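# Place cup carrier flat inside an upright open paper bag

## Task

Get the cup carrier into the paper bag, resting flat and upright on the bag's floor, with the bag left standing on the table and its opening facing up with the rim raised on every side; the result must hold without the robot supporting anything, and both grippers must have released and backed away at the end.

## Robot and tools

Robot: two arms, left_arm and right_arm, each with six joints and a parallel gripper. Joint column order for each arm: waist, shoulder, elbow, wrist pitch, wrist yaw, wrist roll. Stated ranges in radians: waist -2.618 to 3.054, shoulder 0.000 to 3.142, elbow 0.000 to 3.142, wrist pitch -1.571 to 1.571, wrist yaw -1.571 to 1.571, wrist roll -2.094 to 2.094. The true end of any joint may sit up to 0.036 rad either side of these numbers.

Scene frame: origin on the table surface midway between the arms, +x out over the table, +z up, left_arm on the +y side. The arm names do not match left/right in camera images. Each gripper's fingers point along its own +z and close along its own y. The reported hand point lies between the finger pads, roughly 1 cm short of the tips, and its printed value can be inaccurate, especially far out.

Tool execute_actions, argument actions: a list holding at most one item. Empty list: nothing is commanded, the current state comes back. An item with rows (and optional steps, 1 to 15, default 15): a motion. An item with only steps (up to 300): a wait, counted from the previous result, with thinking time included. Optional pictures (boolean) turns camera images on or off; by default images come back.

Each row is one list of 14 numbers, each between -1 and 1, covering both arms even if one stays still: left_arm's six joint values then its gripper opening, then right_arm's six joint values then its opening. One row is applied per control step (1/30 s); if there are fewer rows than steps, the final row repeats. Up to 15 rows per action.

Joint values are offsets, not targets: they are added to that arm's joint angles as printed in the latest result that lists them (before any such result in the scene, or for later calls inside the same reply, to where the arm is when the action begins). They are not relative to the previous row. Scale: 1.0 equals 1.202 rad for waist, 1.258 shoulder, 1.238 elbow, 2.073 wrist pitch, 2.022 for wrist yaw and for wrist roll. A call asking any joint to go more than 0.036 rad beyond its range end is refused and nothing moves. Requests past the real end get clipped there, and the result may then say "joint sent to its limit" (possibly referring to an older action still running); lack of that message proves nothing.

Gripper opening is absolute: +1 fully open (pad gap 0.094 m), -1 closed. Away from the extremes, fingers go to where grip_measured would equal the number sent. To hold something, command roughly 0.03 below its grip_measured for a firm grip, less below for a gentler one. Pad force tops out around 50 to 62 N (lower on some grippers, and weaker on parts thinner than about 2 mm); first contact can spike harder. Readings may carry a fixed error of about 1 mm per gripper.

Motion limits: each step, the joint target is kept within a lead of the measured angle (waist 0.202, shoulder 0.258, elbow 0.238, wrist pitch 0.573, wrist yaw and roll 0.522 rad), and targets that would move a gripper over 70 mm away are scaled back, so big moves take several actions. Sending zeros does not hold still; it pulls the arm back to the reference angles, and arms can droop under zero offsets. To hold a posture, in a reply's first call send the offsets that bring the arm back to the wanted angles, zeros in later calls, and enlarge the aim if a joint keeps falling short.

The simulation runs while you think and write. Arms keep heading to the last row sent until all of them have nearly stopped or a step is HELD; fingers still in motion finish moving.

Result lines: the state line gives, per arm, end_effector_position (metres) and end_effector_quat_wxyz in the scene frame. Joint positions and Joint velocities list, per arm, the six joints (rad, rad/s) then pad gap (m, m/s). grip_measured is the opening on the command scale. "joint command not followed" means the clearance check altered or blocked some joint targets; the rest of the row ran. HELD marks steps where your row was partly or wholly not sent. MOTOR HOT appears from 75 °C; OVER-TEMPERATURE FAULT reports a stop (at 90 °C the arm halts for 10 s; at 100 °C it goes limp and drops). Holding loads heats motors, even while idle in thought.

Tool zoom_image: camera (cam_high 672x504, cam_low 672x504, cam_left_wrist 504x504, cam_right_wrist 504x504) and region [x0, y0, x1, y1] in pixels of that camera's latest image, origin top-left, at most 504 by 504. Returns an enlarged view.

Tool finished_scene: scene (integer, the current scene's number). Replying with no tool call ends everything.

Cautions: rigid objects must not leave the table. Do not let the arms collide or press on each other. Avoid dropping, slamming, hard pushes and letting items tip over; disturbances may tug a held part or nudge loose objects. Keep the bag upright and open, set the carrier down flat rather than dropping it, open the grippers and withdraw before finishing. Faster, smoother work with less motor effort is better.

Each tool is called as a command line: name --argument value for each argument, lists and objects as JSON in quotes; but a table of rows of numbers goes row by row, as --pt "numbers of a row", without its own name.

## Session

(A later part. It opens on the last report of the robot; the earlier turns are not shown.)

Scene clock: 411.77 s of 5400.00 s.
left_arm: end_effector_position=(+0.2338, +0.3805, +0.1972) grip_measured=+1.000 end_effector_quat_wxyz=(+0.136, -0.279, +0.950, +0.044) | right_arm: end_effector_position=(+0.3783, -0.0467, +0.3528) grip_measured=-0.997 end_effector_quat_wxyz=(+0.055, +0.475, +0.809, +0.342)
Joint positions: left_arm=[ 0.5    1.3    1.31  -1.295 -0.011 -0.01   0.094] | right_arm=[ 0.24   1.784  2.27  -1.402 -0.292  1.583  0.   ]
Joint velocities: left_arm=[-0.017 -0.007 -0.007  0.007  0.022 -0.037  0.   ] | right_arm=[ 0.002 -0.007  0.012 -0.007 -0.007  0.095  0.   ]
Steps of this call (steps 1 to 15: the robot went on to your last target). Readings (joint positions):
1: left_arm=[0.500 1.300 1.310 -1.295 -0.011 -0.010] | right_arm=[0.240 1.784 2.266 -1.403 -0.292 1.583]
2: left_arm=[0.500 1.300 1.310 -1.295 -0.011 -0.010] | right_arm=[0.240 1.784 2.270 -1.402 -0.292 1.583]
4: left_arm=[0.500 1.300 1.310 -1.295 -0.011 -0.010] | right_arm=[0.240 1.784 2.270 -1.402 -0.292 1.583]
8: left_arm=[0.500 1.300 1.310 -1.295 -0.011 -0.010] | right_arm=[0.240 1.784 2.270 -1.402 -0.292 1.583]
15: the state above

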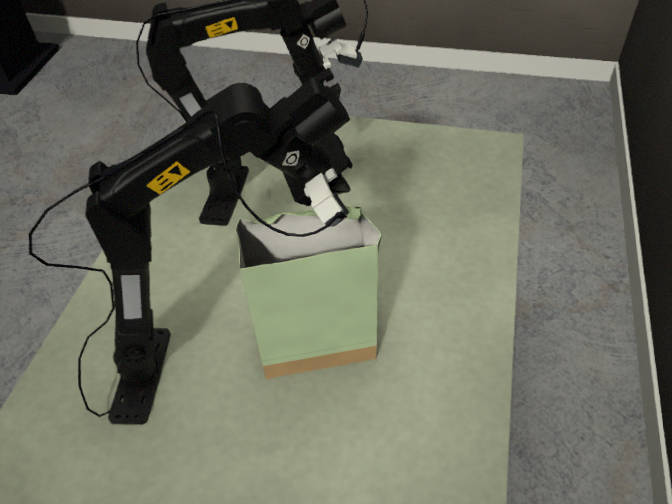

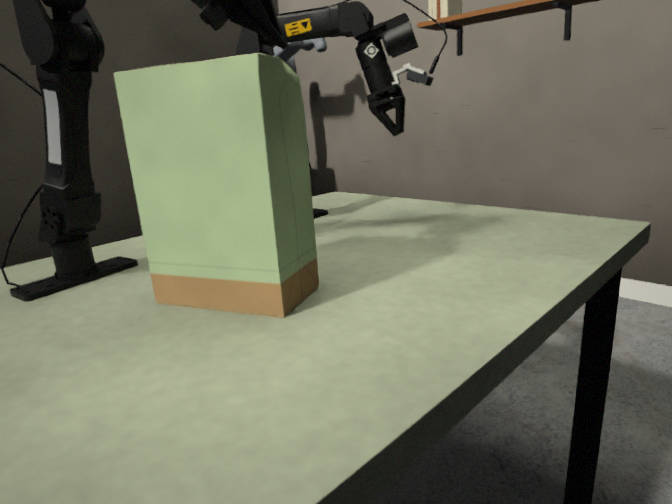

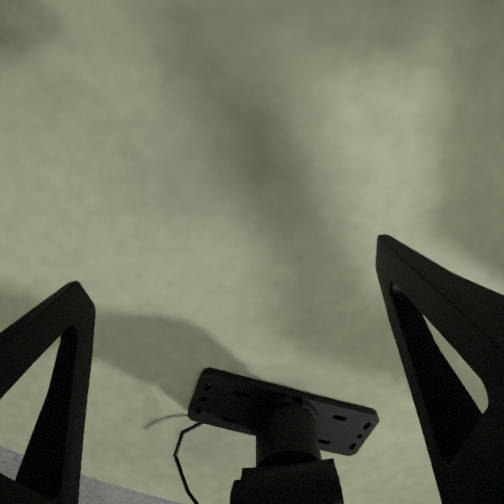

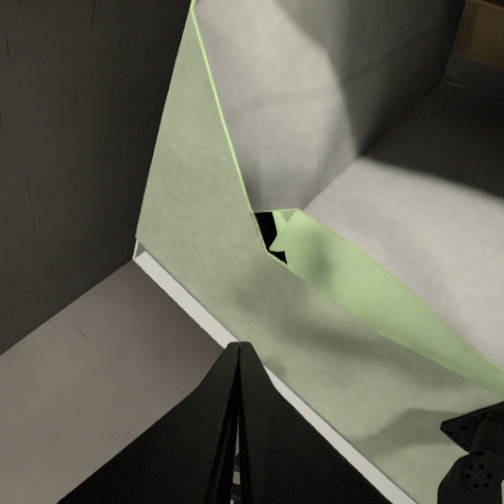

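execute_actions --actions '[{"rows":[[0,0,0,0,0,0,1,-0.17,0,0,0,-0.2,-1,-1]]}]' --pictures false

execute_actions --actions '[{"rows":[[0,0,0,0,0,0,1,0,0,0,0,0,-0.95,-1]]}]' --pictures false

execute_actions --actions '[{"steps":30}]'

Scene clock: 426.87 s of 5400.00 s.
left_arm: end_effector_position=(+0.2338, +0.3805, +0.1972) grip_measured=+1.000 end_effector_quat_wxyz=(+0.136, -0.279, +0.950, +0.044) | right_arm: end_effector_position=(+0.3854, -0.0726, +0.3772) grip_measured=-0.997 end_effector_quat_wxyz=(+0.248, -0.141, +0.890, +0.356)
Joint positions: left_arm=[ 0.5    1.3    1.31  -1.295 -0.011 -0.01   0.094] | right_arm=[ 0.027  1.784  2.27  -1.402 -0.667  0.127  0.   ]
Joint velocities: left_arm=[-0.002  0.002 -0.002  0.051 -0.022 -0.066  0.   ] | right_arm=[-0.002  0.002  0.012  0.007 -0.139 -2.791 -0.   ]
Steps of this call (steps 1 to 15: the robot went on to your last target; steps 16 to 90: nothing new was sent; then 11.60 s passed at rest; steps 91 to 105: all 15 steps of this action). Readings (joint positions):
91: left_arm=[0.500 1.300 1.310 -1.295 -0.011 -0.010] | right_arm=[0.215 1.784 2.270 -1.403 -0.361 1.503]
92: left_arm=[0.500 1.300 1.310 -1.295 -0.011 -0.010] | right_arm=[0.172 1.784 2.270 -1.403 -0.439 1.403]
94: left_arm=[0.500 1.300 1.310 -1.295 -0.011 -0.010] | right_arm=[0.073 1.784 2.270 -1.403 -0.525 1.207]
98: left_arm=[0.500 1.300 1.310 -1.295 -0.011 -0.010] | right_arm=[0.021 1.784 2.270 -1.402 -0.607 0.815]
105: the state above

Scene clock: 427.37 s of 5400.00 s.
left_arm: end_effector_position=(+0.2338, +0.3805, +0.1972) grip_measured=+1.000 end_effector_quat_wxyz=(+0.136, -0.279, +0.950, +0.044) | right_arm: end_effector_position=(+0.3854, -0.0726, +0.3772) grip_measured=-0.997 end_effector_quat_wxyz=(-0.423, +0.705, -0.561, -0.095)
Joint positions: left_arm=[ 0.5    1.3    1.31  -1.295 -0.011 -0.01   0.094] | right_arm=[ 0.027  1.784  2.27  -1.402 -0.667 -1.356  0.   ]
Joint velocities: left_arm=[ 0.007 -0.002 -0.012  0.007 -0.051  0.007  0.   ] | right_arm=[-0.002  0.012  0.002  0.007  0.037 -2.835  0.   ]
Steps of this call (steps 1 to 15: all 15 steps of this action). Readings (joint positions):
1: left_arm=[0.500 1.300 1.310 -1.295 -0.011 -0.010] | right_arm=[0.027 1.784 2.270 -1.402 -0.668 0.028]
2: left_arm=[0.500 1.300 1.310 -1.295 -0.011 -0.010] | right_arm=[0.027 1.784 2.270 -1.402 -0.668 -0.070]
4: left_arm=[0.500 1.300 1.310 -1.295 -0.011 -0.010] | right_arm=[0.027 1.784 2.270 -1.402 -0.668 -0.268]
8: left_arm=[0.500 1.300 1.310 -1.295 -0.011 -0.010] | right_arm=[0.027 1.784 2.270 -1.402 -0.667 -0.662]
15: the state above

Scene clock: 428.37 s of 5400.00 s.
left_arm: end_effector_position=(+0.2338, +0.3805, +0.1972) grip_measured=+1.000 end_effector_quat_wxyz=(+0.136, -0.279, +0.950, +0.044) | right_arm: end_effector_position=(+0.3855, -0.0727, +0.3771) grip_measured=-0.997 end_effector_quat_wxyz=(-0.434, +0.809, -0.397, -0.002)
Joint positions: left_arm=[ 0.5    1.3    1.31  -1.295 -0.011 -0.01   0.094] | right_arm=[ 0.027  1.784  2.27  -1.402 -0.666 -1.788  0.   ]
Joint velocities: left_arm=[ 0.007 -0.002  0.002 -0.022 -0.051  0.007  0.   ] | right_arm=[ 0.002 -0.012  0.002 -0.051  0.051 -0.095 -0.   ]
Steps of this call (steps 1 to 30: the robot went on to your last target). Readings (joint positions):
1: left_arm=[0.500 1.300 1.310 -1.295 -0.011 -0.010] | right_arm=[0.027 1.784 2.270 -1.402 -0.667 -1.442]
2: left_arm=[0.500 1.300 1.310 -1.295 -0.011 -0.010] | right_arm=[0.027 1.784 2.270 -1.402 -0.667 -1.512]
4: left_arm=[0.500 1.300 1.310 -1.295 -0.011 -0.010] | right_arm=[0.027 1.784 2.270 -1.402 -0.666 -1.612]
8: left_arm=[0.500 1.300 1.310 -1.295 -0.011 -0.010] | right_arm=[0.027 1.784 2.270 -1.402 -0.666 -1.716]
30: the state above

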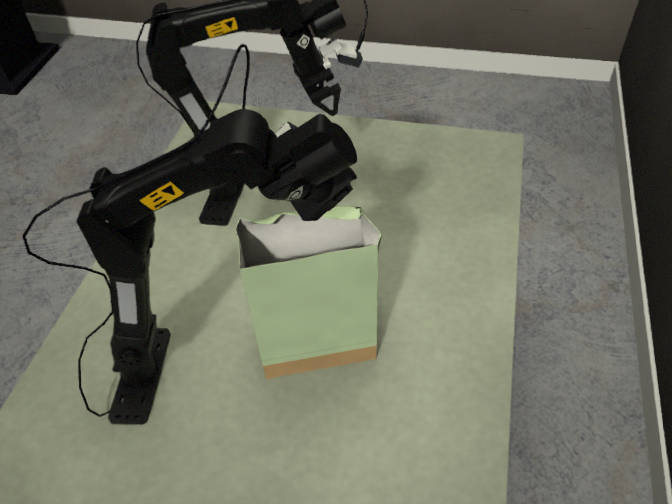

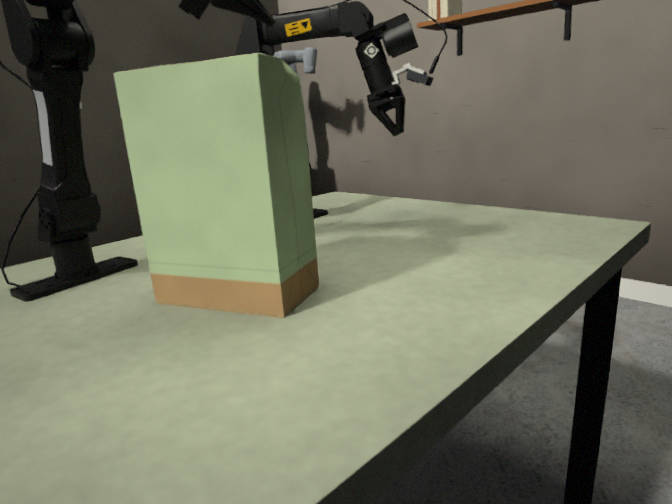

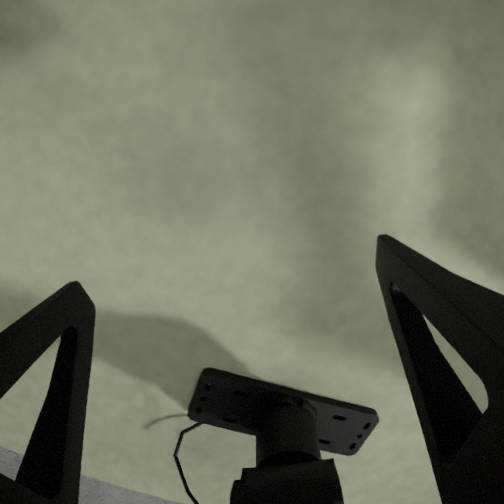

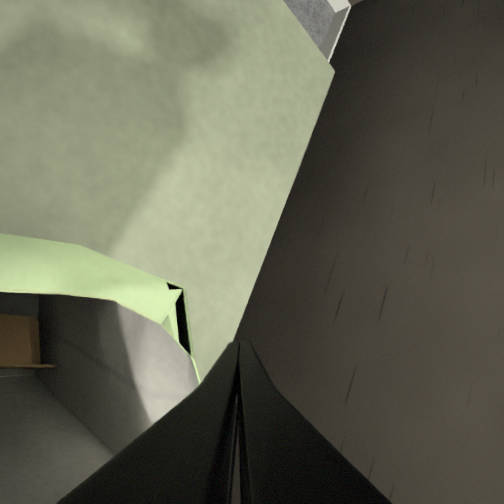

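execute_actions --actions '[{"rows":[[0,0,0,0,0,0,1,-0.05,0,-0.02,0,0,0,-1],[0,0,0,0,0,0,1,-0.05,0,-0.05,0,0,0,-1],[0,0,0,0,0,0,1,-0.05,0.01,-0.08,0,0,0,-1],[0,0,0,0,0,0,1,-0.05,0.02,-0.11,0,0,0,-1],[0,0,0,0,0,0,1,-0.05,0.03,-0.14,0,0,0,-1],[0,0,0,0,0,0,1,-0.05,0.03,-0.17,0,0,0,-1],[0,0,0,0,0,0,1,-0.05,0.03,-0.2,0,0,0,-1],[0,0,0,0,0,0,1,-0.05,0.03,-0.23,0,0,0,-1]]}]'

Scene clock: 439.40 s of 5400.00 s.
left_arm: end_effector_position=(+0.2338, +0.3805, +0.1972) grip_measured=+1.000 end_effector_quat_wxyz=(+0.136, -0.279, +0.950, +0.044) | right_arm: end_effector_position=(+0.3943, -0.0950, +0.2660) grip_measured=-0.997 end_effector_quat_wxyz=(-0.335, +0.800, -0.487, -0.108)
Joint positions: left_arm=[ 0.5    1.3    1.31  -1.295 -0.011 -0.01   0.094] | right_arm=[-0.029  1.842  1.983 -1.394 -0.656 -1.788  0.   ]
Joint velocities: left_arm=[-0.007 -0.027  0.022  0.007 -0.051  0.081  0.   ] | right_arm=[-0.012 -0.002 -0.007 -0.007 -0.007  0.007 -0.   ]
Steps of this call (steps 1 to 15: the robot went on to your last target; steps 16 to 90: nothing new was sent; then 7.53 s passed at rest; steps 91 to 105: all 15 steps of this action). Readings (joint positions):
91: left_arm=[0.500 1.300 1.310 -1.295 -0.011 -0.010] | right_arm=[0.022 1.784 2.270 -1.402 -0.667 -1.788]
92: left_arm=[0.500 1.300 1.310 -1.295 -0.011 -0.010] | right_arm=[0.012 1.784 2.262 -1.400 -0.667 -1.788]
94: left_arm=[0.500 1.300 1.310 -1.295 -0.011 -0.010] | right_arm=[-0.015 1.782 2.222 -1.395 -0.667 -1.788]
98: left_arm=[0.500 1.300 1.310 -1.295 -0.011 -0.010] | right_arm=[-0.029 1.795 2.071 -1.391 -0.665 -1.788]
105: the state above

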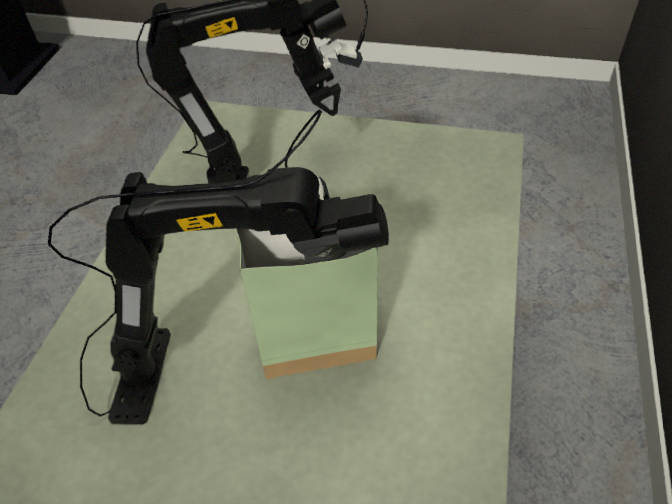

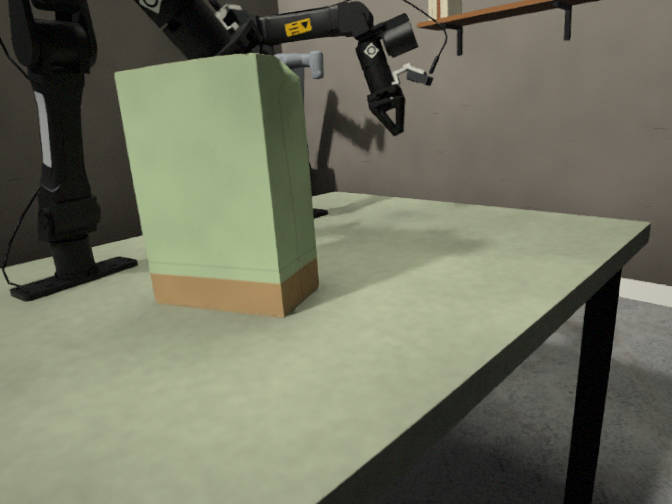

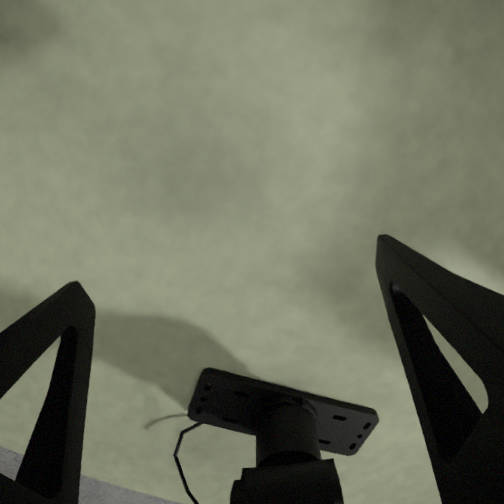

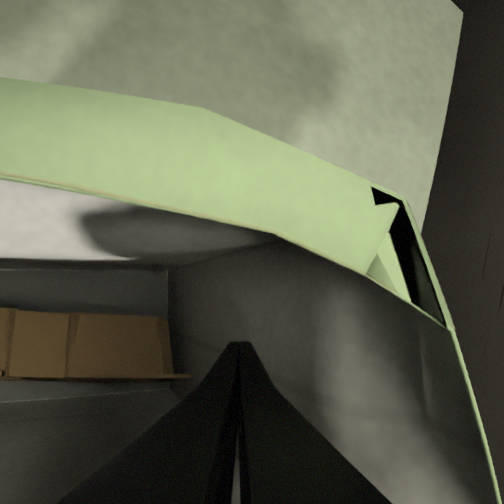

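execute_actions --actions '[{"rows":[[0,0,0,0,0,0,1,0.02,0,-0.015,0,-0.02,0,-1],[0,0,0,0,0,0,1,0.03,0,-0.015,0,-0.04,0,-1],[0,0,0,0,0,0,1,0.045,0,-0.015,0,-0.06,0,-1],[0,0,0,0,0,0,1,0.06,0,-0.015,0,-0.08,0,-1],[0,0,0,0,0,0,1,0.075,0,-0.015,0,-0.08,0,-1]]}]'

Scene clock: 445.67 s of 5400.00 s.
left_arm: end_effector_position=(+0.2338, +0.3805, +0.1972) grip_measured=+1.000 end_effector_quat_wxyz=(+0.136, -0.279, +0.950, +0.044) | right_arm: end_effector_position=(+0.3682, -0.0461, +0.2816) grip_measured=-0.997 end_effector_quat_wxyz=(-0.370, +0.807, -0.429, -0.168)
Joint positions: left_arm=[ 0.5    1.3    1.31  -1.295 -0.011 -0.01   0.094] | right_arm=[ 0.062  1.84   1.983 -1.394 -0.788 -1.788  0.   ]
Joint velocities: left_arm=[-0.002 -0.007  0.012 -0.066  0.081 -0.066  0.   ] | right_arm=[-0.002  0.017 -0.007 -0.007 -0.125 -0.007 -0.   ]
Steps of this call (steps 1 to 15: the robot went on to your last target; steps 16 to 90: nothing new was sent; then 2.77 s passed at rest; steps 91 to 105: all 15 steps of this action). Readings (joint positions):
91: left_arm=[0.500 1.300 1.310 -1.295 -0.011 -0.010] | right_arm=[-0.028 1.840 1.983 -1.394 -0.658 -1.788]
92: left_arm=[0.500 1.300 1.310 -1.295 -0.011 -0.010] | right_arm=[-0.025 1.840 1.983 -1.394 -0.666 -1.788]
94: left_arm=[0.500 1.300 1.310 -1.295 -0.011 -0.010] | right_arm=[-0.006 1.840 1.983 -1.394 -0.700 -1.788]
98: left_arm=[0.500 1.300 1.310 -1.295 -0.011 -0.010] | right_arm=[0.054 1.840 1.983 -1.394 -0.759 -1.788]
105: the state above

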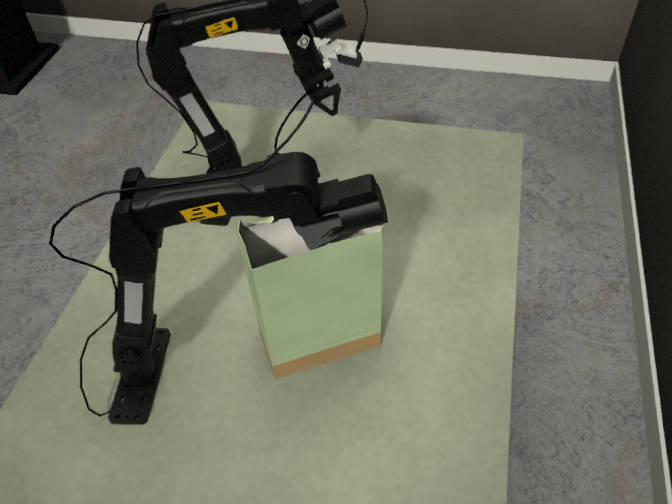

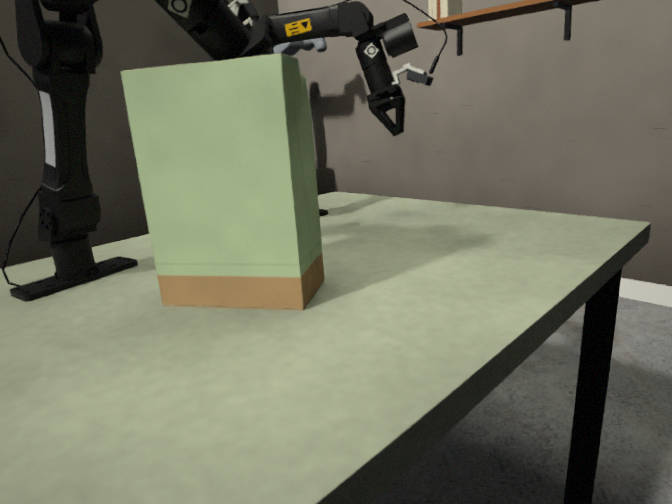

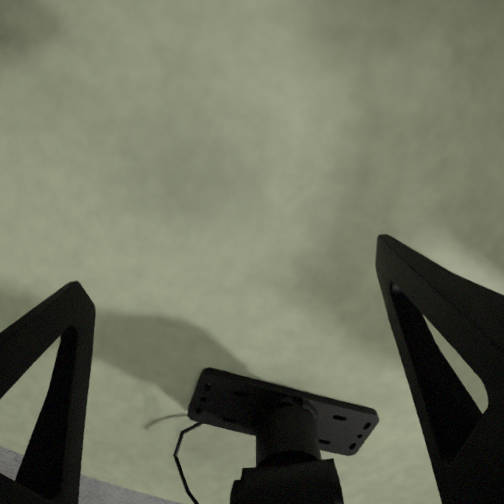

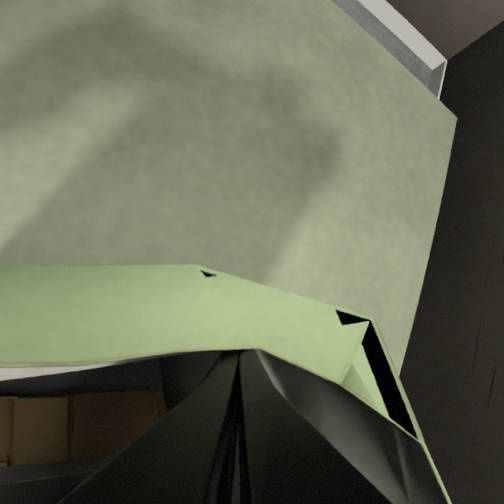

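execute_actions --actions '[{"rows":[[0,0,0,0,0,0,1,0,0,0.015,0,0,0,-1],[0,0,0,0,0,0,1,0,0,0.03,0,0,0,-1],[0,0,0,0,0,0,1,0,0,0.04,0,0,0,-1],[0,0,0,0,0,0,1,0,0,0.05,0,0,0,-1],[0,0,0,0,0,0,1,0,0,0.06,0,0,0,-1],[0,0,0,0,0,0,1,0,0,0.07,0,0,0,-1],[0,0,0,0,0,0,1,0,0,0.08,0,0,0,-1],[0,0,0,0,0,0,1,0,0,0.09,0,0,0,-1]]}]'

Scene clock: 454.23 s of 5400.00 s.
left_arm: end_effector_position=(+0.2338, +0.3805, +0.1972) grip_measured=+1.000 end_effector_quat_wxyz=(+0.136, -0.279, +0.950, +0.044) | right_arm: end_effector_position=(+0.3755, -0.0451, +0.3071) grip_measured=-0.997 end_effector_quat_wxyz=(-0.395, +0.810, -0.412, -0.136)
Joint positions: left_arm=[ 0.5    1.3    1.31  -1.295 -0.011 -0.01   0.094] | right_arm=[ 0.062  1.84   2.071 -1.393 -0.782 -1.788  0.   ]
Joint velocities: left_arm=[-0.012 -0.002 -0.012 -0.007 -0.022 -0.007  0.   ] | right_arm=[-0.002 -0.012  0.012  0.022  0.022 -0.007 -0.   ]
Steps of this call (steps 1 to 15: the robot went on to your last target; steps 16 to 90: nothing new was sent; then 5.07 s passed at rest; steps 91 to 105: all 15 steps of this action). Readings (joint positions):
91: left_arm=[0.500 1.300 1.310 -1.295 -0.011 -0.010] | right_arm=[0.062 1.840 1.983 -1.394 -0.791 -1.788]
92: left_arm=[0.500 1.300 1.310 -1.295 -0.011 -0.010] | right_arm=[0.062 1.840 1.983 -1.394 -0.789 -1.788]
94: left_arm=[0.500 1.300 1.310 -1.295 -0.011 -0.010] | right_arm=[0.062 1.840 1.993 -1.394 -0.785 -1.788]
98: left_arm=[0.500 1.300 1.310 -1.295 -0.011 -0.010] | right_arm=[0.062 1.840 2.043 -1.394 -0.782 -1.788]
105: the state above

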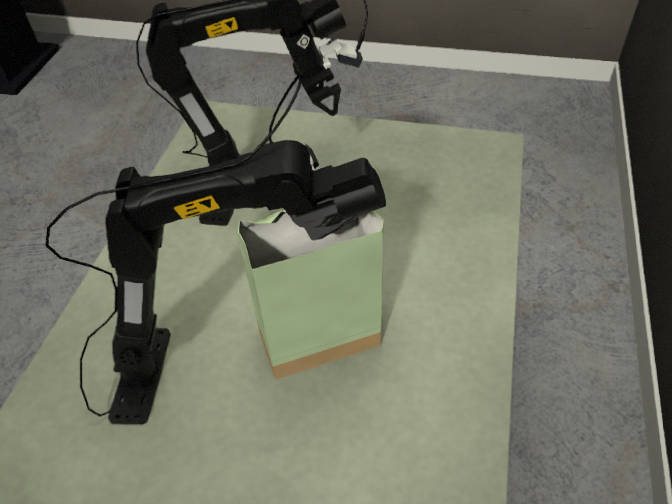

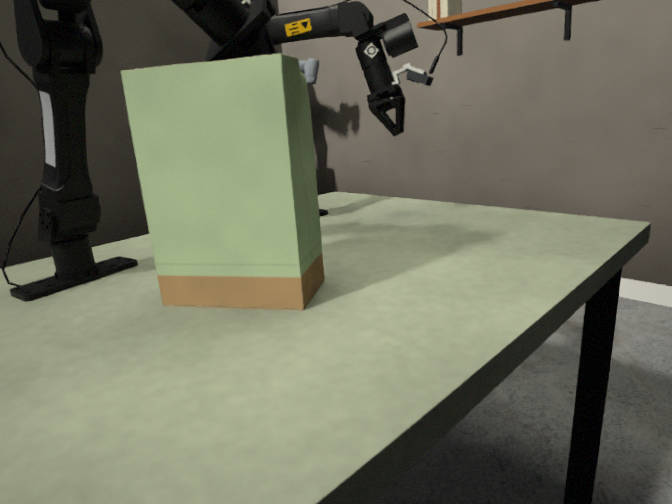

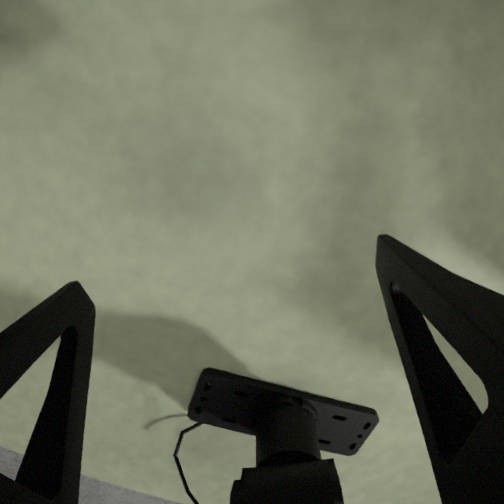

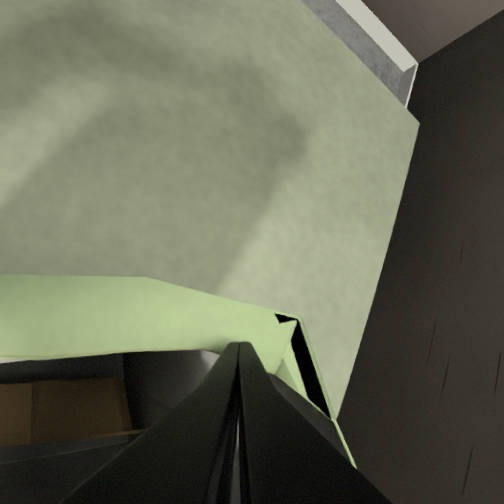

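execute_actions --actions '[{"rows":[[0,0,0,0,0,0,1,-0.05,0,0.06,0,0,0,-1],[0,0,0,0,0,0,1,-0.05,0,0.06,0,0,0,-1],[0,0,0,0,0,0,1,-0.05,0,0.06,0,0,0,-1],[0,0,0,0,0,0,1,-0.05,0,0.06,0,0,0.93,-0.2]]}]' --pictures false

execute_actions --actions '[{"steps":30}]'

Scene clock: 470.80 s of 5400.00 s.
left_arm: end_effector_position=(+0.2338, +0.3805, +0.1972) grip_measured=+1.000 end_effector_quat_wxyz=(+0.136, -0.279, +0.950, +0.044) | right_arm: end_effector_position=(+0.3912, -0.0656, +0.3206) grip_measured=-0.203 end_effector_quat_wxyz=(+0.284, -0.432, +0.796, +0.315)
Joint positions: left_arm=[ 0.5    1.3    1.31  -1.295 -0.011 -0.01   0.094] | right_arm=[ 0.004  1.843  2.121 -1.393 -0.778 -0.622  0.037]
Joint velocities: left_arm=[-0.002 -0.012 -0.027  0.037 -0.022  0.022  0.   ] | right_arm=[ 0.002 -0.012 -0.012  0.022 -0.037  2.762 -0.001]
Steps of this call (steps 1 to 15: the robot went on to your last target; steps 16 to 90: nothing new was sent; then 13.07 s passed at rest; steps 91 to 105: all 15 steps of this action). Readings (joint positions):
91: left_arm=[0.500 1.300 1.310 -1.295 -0.011 -0.010] | right_arm=[0.057 1.841 2.078 -1.395 -0.782 -1.788]
92: left_arm=[0.500 1.300 1.310 -1.295 -0.011 -0.010] | right_arm=[0.048 1.843 2.089 -1.395 -0.782 -1.788]
94: left_arm=[0.500 1.300 1.310 -1.295 -0.011 -0.010] | right_arm=[0.023 1.843 2.109 -1.395 -0.780 -1.708]
98: left_arm=[0.500 1.300 1.310 -1.295 -0.011 -0.010] | right_arm=[0.004 1.843 2.121 -1.393 -0.778 -1.314]
105: the state above

Scene clock: 471.80 s of 5400.00 s.
left_arm: end_effector_position=(+0.2338, +0.3805, +0.1972) grip_measured=+1.000 end_effector_quat_wxyz=(+0.136, -0.279, +0.950, +0.044) | right_arm: end_effector_position=(+0.3912, -0.0656, +0.3206) grip_measured=-0.203 end_effector_quat_wxyz=(+0.157, -0.130, +0.896, +0.394)
Joint positions: left_arm=[ 0.5    1.3    1.31  -1.295 -0.011 -0.01   0.094] | right_arm=[ 0.004  1.843  2.121 -1.393 -0.778  0.085  0.037]
Joint velocities: left_arm=[ 0.002 -0.012 -0.007  0.037  0.007  0.007  0.   ] | right_arm=[ 0.002  0.012 -0.007 -0.037 -0.022 -0.007 -0.   ]
Steps of this call (steps 1 to 30: the robot went on to your last target). Readings (joint positions):
1: left_arm=[0.500 1.300 1.310 -1.295 -0.011 -0.010] | right_arm=[0.004 1.843 2.121 -1.393 -0.778 -0.523]
2: left_arm=[0.500 1.300 1.310 -1.295 -0.011 -0.010] | right_arm=[0.004 1.843 2.121 -1.393 -0.778 -0.424]
4: left_arm=[0.500 1.300 1.310 -1.295 -0.011 -0.010] | right_arm=[0.004 1.843 2.121 -1.393 -0.778 -0.243]
8: left_arm=[0.500 1.300 1.310 -1.295 -0.011 -0.010] | right_arm=[0.004 1.843 2.121 -1.393 -0.778 -0.048]
30: the state above

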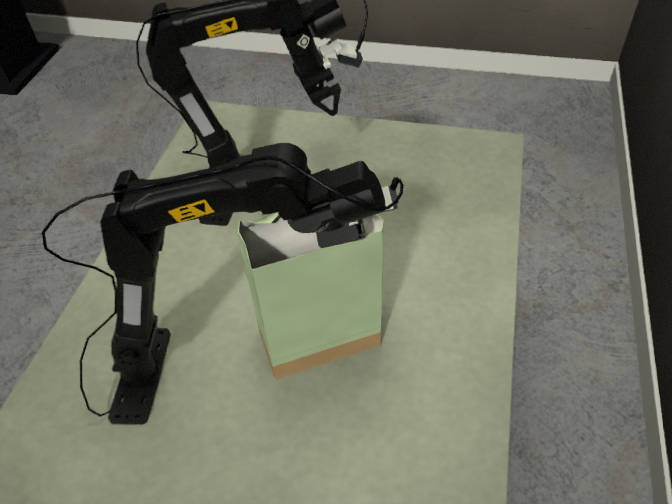

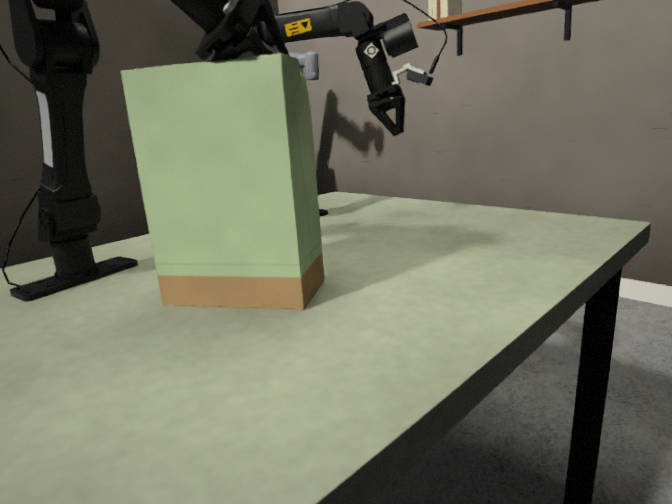

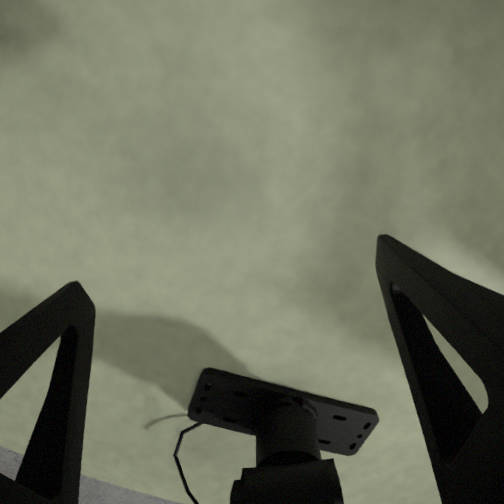

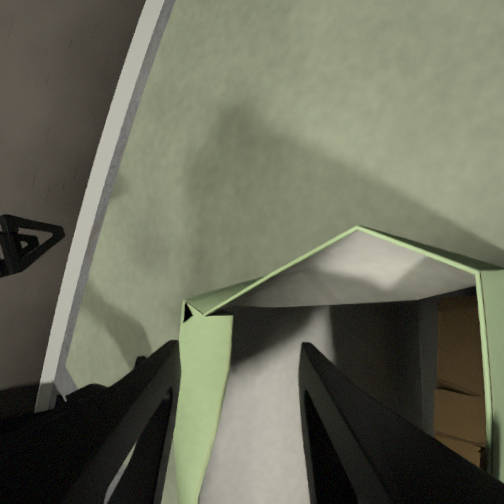

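execute_actions --actions '[{"rows":[[0,0,0,0,0,0,1,0.01,0,-0.02,0,0,0,-0.2],[0,0,0,0,0,0,1,0.02,0,-0.04,0,0,0,-0.2],[0,0,0,0,0,0,1,0.035,0,-0.06,0,0,0,-0.2],[0,0,0,0,0,0,1,0.045,0,-0.075,0,0,0,-0.2]]}]'

Scene clock: 477.20 s of 5400.00 s.
left_arm: end_effector_position=(+0.2338, +0.3805, +0.1972) grip_measured=+1.000 end_effector_quat_wxyz=(+0.136, -0.279, +0.950, +0.044) | right_arm: end_effector_position=(+0.3763, -0.0482, +0.2943) grip_measured=-0.203 end_effector_quat_wxyz=(+0.109, -0.138, +0.902, +0.395)
Joint positions: left_arm=[ 0.5    1.3    1.31  -1.295 -0.011 -0.01   0.094] | right_arm=[ 0.055  1.846  2.037 -1.391 -0.777  0.086  0.037]
Joint velocities: left_arm=[ 0.007  0.007 -0.002  0.007 -0.022 -0.037  0.   ] | right_arm=[-0.037 -0.002  0.007 -0.007  0.095 -0.066 -0.   ]
Steps of this call (steps 1 to 15: the robot went on to your last target; steps 16 to 90: nothing new was sent; then 1.90 s passed at rest; steps 91 to 105: all 15 steps of this action). Readings (joint positions):
91: left_arm=[0.500 1.300 1.310 -1.295 -0.011 -0.010] | right_arm=[0.004 1.843 2.121 -1.393 -0.778 0.086]
92: left_arm=[0.500 1.300 1.310 -1.295 -0.011 -0.010] | right_arm=[0.005 1.843 2.115 -1.392 -0.778 0.086]
94: left_arm=[0.500 1.300 1.310 -1.295 -0.011 -0.010] | right_arm=[0.018 1.843 2.089 -1.390 -0.778 0.086]
98: left_arm=[0.500 1.300 1.310 -1.295 -0.011 -0.010] | right_arm=[0.052 1.846 2.038 -1.391 -0.777 0.086]
105: the state above

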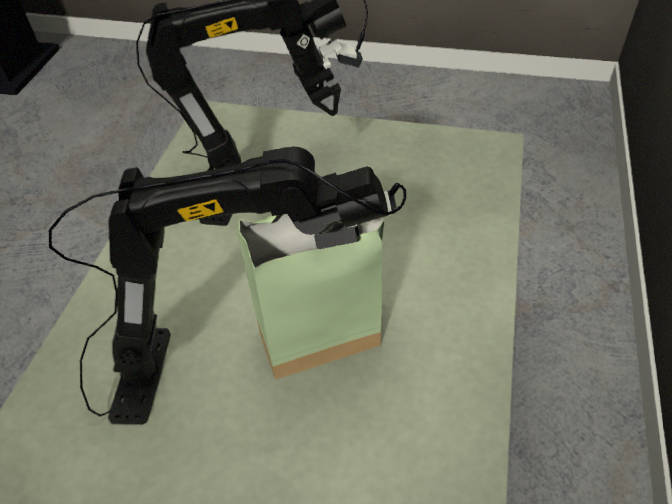

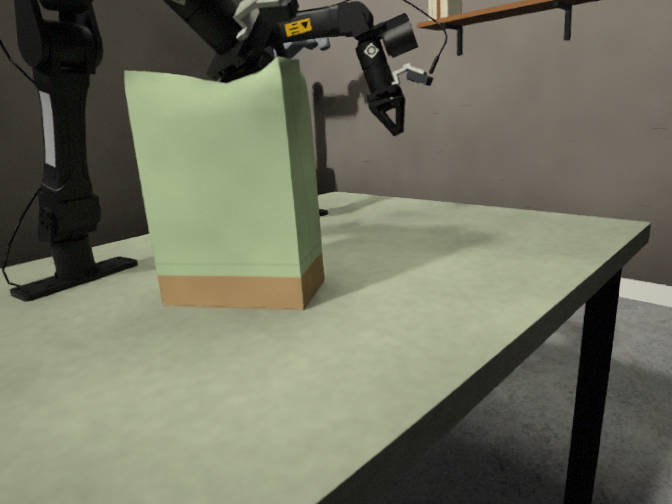

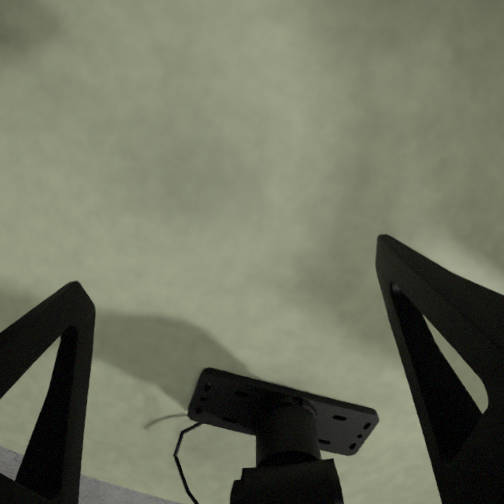

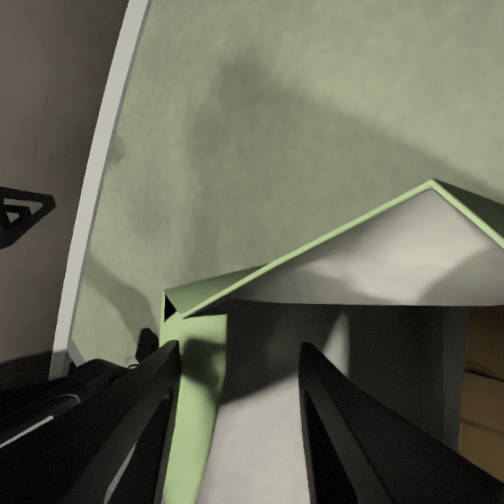

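execute_actions --actions '[{"rows":[[0,0,0,0,0,0,1,0.015,0,0.02,0,0.03,0,-0.1],[0,0,0,0,0,0,1,0.03,0,0.03,0,0.06,0,-0.1],[0,0,0,0,0,0,1,0.045,0,0.03,0,0.09,0,-0.1],[0,0,0,0,0,0,1,0.06,0,0.03,0,0.115,0,-0.1]]}]'

Scene clock: 491.13 s of 5400.00 s.
left_arm: end_effector_position=(+0.2338, +0.3805, +0.1972) grip_measured=+1.000 end_effector_quat_wxyz=(+0.136, -0.279, +0.950, +0.044) | right_arm: end_effector_position=(+0.3788, -0.0500, +0.2752) grip_measured=-0.103 end_effector_quat_wxyz=(+0.126, -0.155, +0.932, +0.302)
Joint positions: left_arm=[ 0.5    1.3    1.31  -1.295 -0.011 -0.01   0.094] | right_arm=[ 0.125  1.846  2.047 -1.391 -0.561  0.086  0.042]
Joint velocities: left_arm=[-0.002 -0.002  0.002  0.022  0.095  0.007  0.   ] | right_arm=[ 0.012  0.002  0.007 -0.007  0.095 -0.037 -0.   ]
Steps of this call (steps 1 to 15: the robot went on to your last target; steps 16 to 90: nothing new was sent; then 10.43 s passed at rest; steps 91 to 105: all 15 steps of this action). Readings (joint positions):
91: left_arm=[0.500 1.300 1.310 -1.295 -0.011 -0.010] | right_arm=[0.056 1.846 2.037 -1.391 -0.769 0.086]
92: left_arm=[0.500 1.300 1.310 -1.295 -0.011 -0.010] | right_arm=[0.060 1.846 2.037 -1.391 -0.749 0.086]
94: left_arm=[0.500 1.300 1.310 -1.295 -0.011 -0.010] | right_arm=[0.080 1.846 2.040 -1.391 -0.687 0.086]
98: left_arm=[0.500 1.300 1.310 -1.295 -0.011 -0.010] | right_arm=[0.123 1.846 2.046 -1.391 -0.611 0.086]
105: the state above

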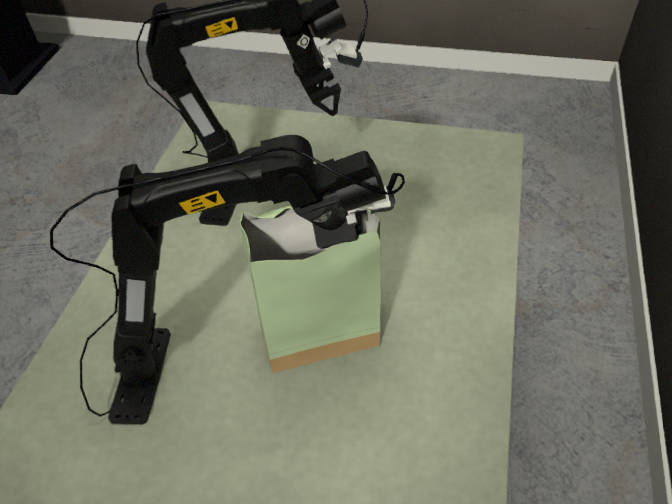

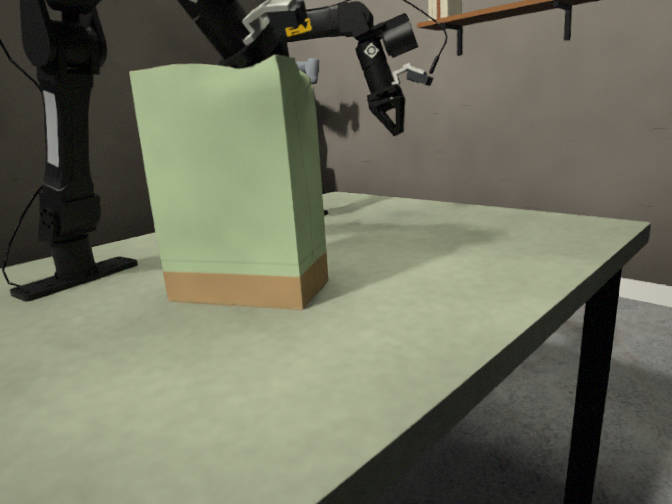

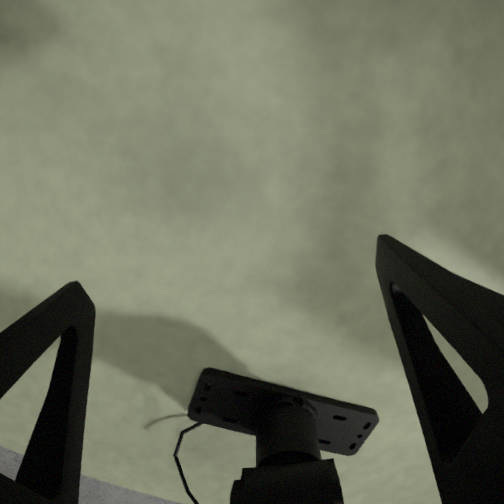

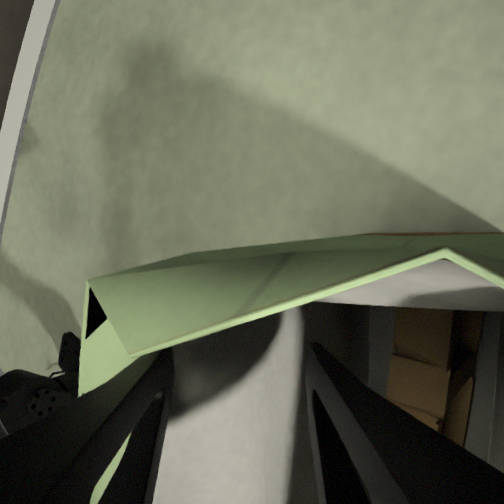

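execute_actions --actions '[{"rows":[[0,0,0,0,0,0,-1,-0.02,0,0.05,0,0,0,-0.1],[0,0,0,0,0,0,-1,-0.04,0,0.1,0,0,0,-0.1],[0,0,0,0,0,0,-1,-0.05,0,0.15,0,0,0,-0.1],[0,0,0,0,0,0,-1,-0.06,-0.02,0.2,0,0,0,-0.1],[0,0,0,0,0,0,-1,-0.07,-0.04,0.25,0,0,0,-0.3],[0,0,0,0,0,0,-1,-0.08,-0.06,0.25,0,0,0,-0.5],[0,0,0,0,0,0,-1,-0.1,-0.08,0.25,0,0,0,-1],[0,0,0,0,0,0,-1,-0.1,-0.08,0.25,0,0,0,-1],[0,0,0,0,0,0,-1,-0.1,-0.08,0.25,0,0,0,-1],[0,0,0,0,0,0,-1,-0.1,-0.08,0.25,0,-0.1,-0.82,-1]]}]' --pictures false

execute_actions --actions '[{"steps":30}]'

Scene clock: 508.07 s of 5400.00 s.
left_arm: end_effector_position=(+0.2338, +0.3805, +0.1972) grip_measured=-0.988 end_effector_quat_wxyz=(+0.136, -0.279, +0.950, +0.044) | right_arm: end_effector_position=(+0.3715, -0.0802, +0.4282) grip_measured=-0.997 end_effector_quat_wxyz=(+0.413, -0.412, +0.771, +0.255)
Joint positions: left_arm=[ 0.5    1.3    1.31  -1.295 -0.011 -0.01   0.001] | right_arm=[ 0.003  1.728  2.351 -1.386 -0.699 -0.488  0.   ]
Joint velocities: left_arm=[ 0.017  0.002 -0.002 -0.007 -0.007  0.007 -0.001] | right_arm=[-0.002  0.002 -0.032  0.007 -0.447 -2.821 -0.   ]
Steps of this call (steps 1 to 30: the robot went on to your last target; steps 31 to 90: nothing new was sent; then 13.43 s passed at rest; steps 91 to 105: all 15 steps of this action). Readings (joint positions):
91: left_arm=[0.500 1.300 1.310 -1.295 -0.011 -0.010] | right_arm=[0.124 1.846 2.052 -1.392 -0.547 0.086]
92: left_arm=[0.500 1.300 1.310 -1.295 -0.011 -0.010] | right_arm=[0.119 1.850 2.070 -1.397 -0.547 0.086]
94: left_arm=[0.500 1.300 1.310 -1.295 -0.011 -0.010] | right_arm=[0.097 1.862 2.151 -1.402 -0.547 0.086]
98: left_arm=[0.500 1.300 1.310 -1.295 -0.011 -0.010] | right_arm=[0.038 1.820 2.288 -1.388 -0.547 0.086]
105: the state above

Scene clock: 509.07 s of 5400.00 s.
left_arm: end_effector_position=(+0.2338, +0.3805, +0.1972) grip_measured=-0.988 end_effector_quat_wxyz=(+0.136, -0.279, +0.950, +0.044) | right_arm: end_effector_position=(+0.3691, -0.0744, +0.4290) grip_measured=-0.997 end_effector_quat_wxyz=(-0.493, +0.749, -0.442, -0.028)
Joint positions: left_arm=[ 0.5    1.3    1.31  -1.295 -0.011 -0.01   0.001] | right_arm=[ 0.003  1.736  2.351 -1.386 -0.745 -1.564  0.   ]
Joint velocities: left_arm=[-0.012 -0.017 -0.007 -0.007 -0.095 -0.007 -0.001] | right_arm=[-0.002  0.002  0.002  0.007 -0.066  0.022  0.001]
Steps of this call (steps 1 to 30: the robot went on to your last target). Readings (joint positions):
1: left_arm=[0.500 1.300 1.310 -1.295 -0.011 -0.010] | right_arm=[0.003 1.728 2.351 -1.386 -0.710 -0.587]
2: left_arm=[0.500 1.300 1.310 -1.295 -0.011 -0.010] | right_arm=[0.003 1.731 2.351 -1.386 -0.717 -0.686]
4: left_arm=[0.500 1.300 1.310 -1.295 -0.011 -0.010] | right_arm=[0.003 1.735 2.351 -1.386 -0.728 -0.884]
8: left_arm=[0.500 1.300 1.310 -1.295 -0.011 -0.010] | right_arm=[0.003 1.736 2.351 -1.386 -0.738 -1.255]
30: the state above

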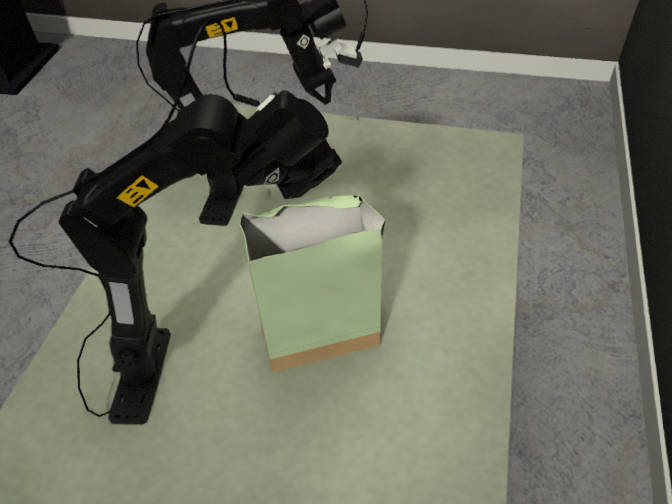

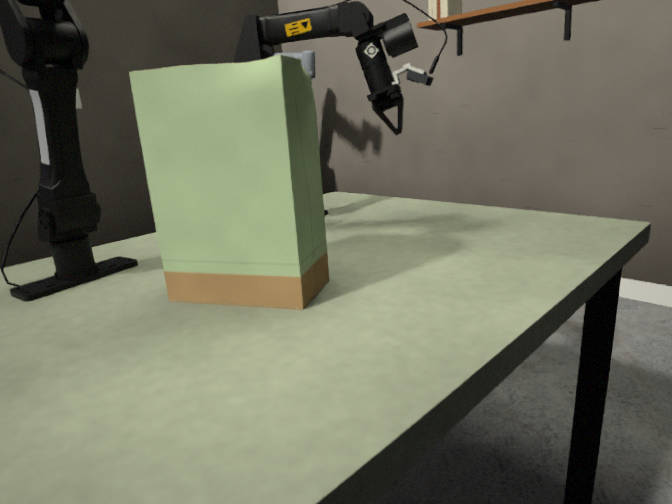

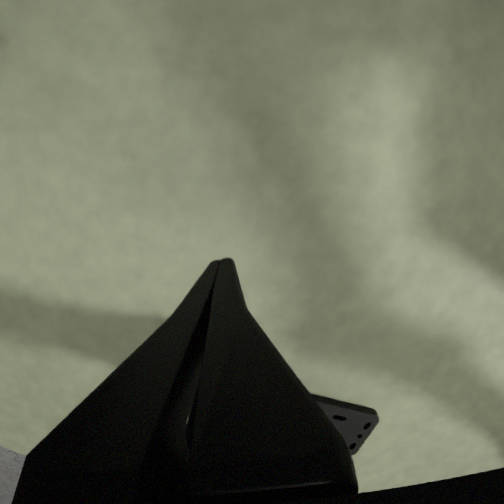

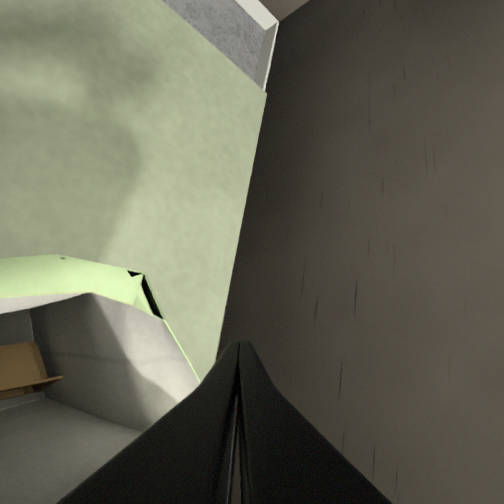

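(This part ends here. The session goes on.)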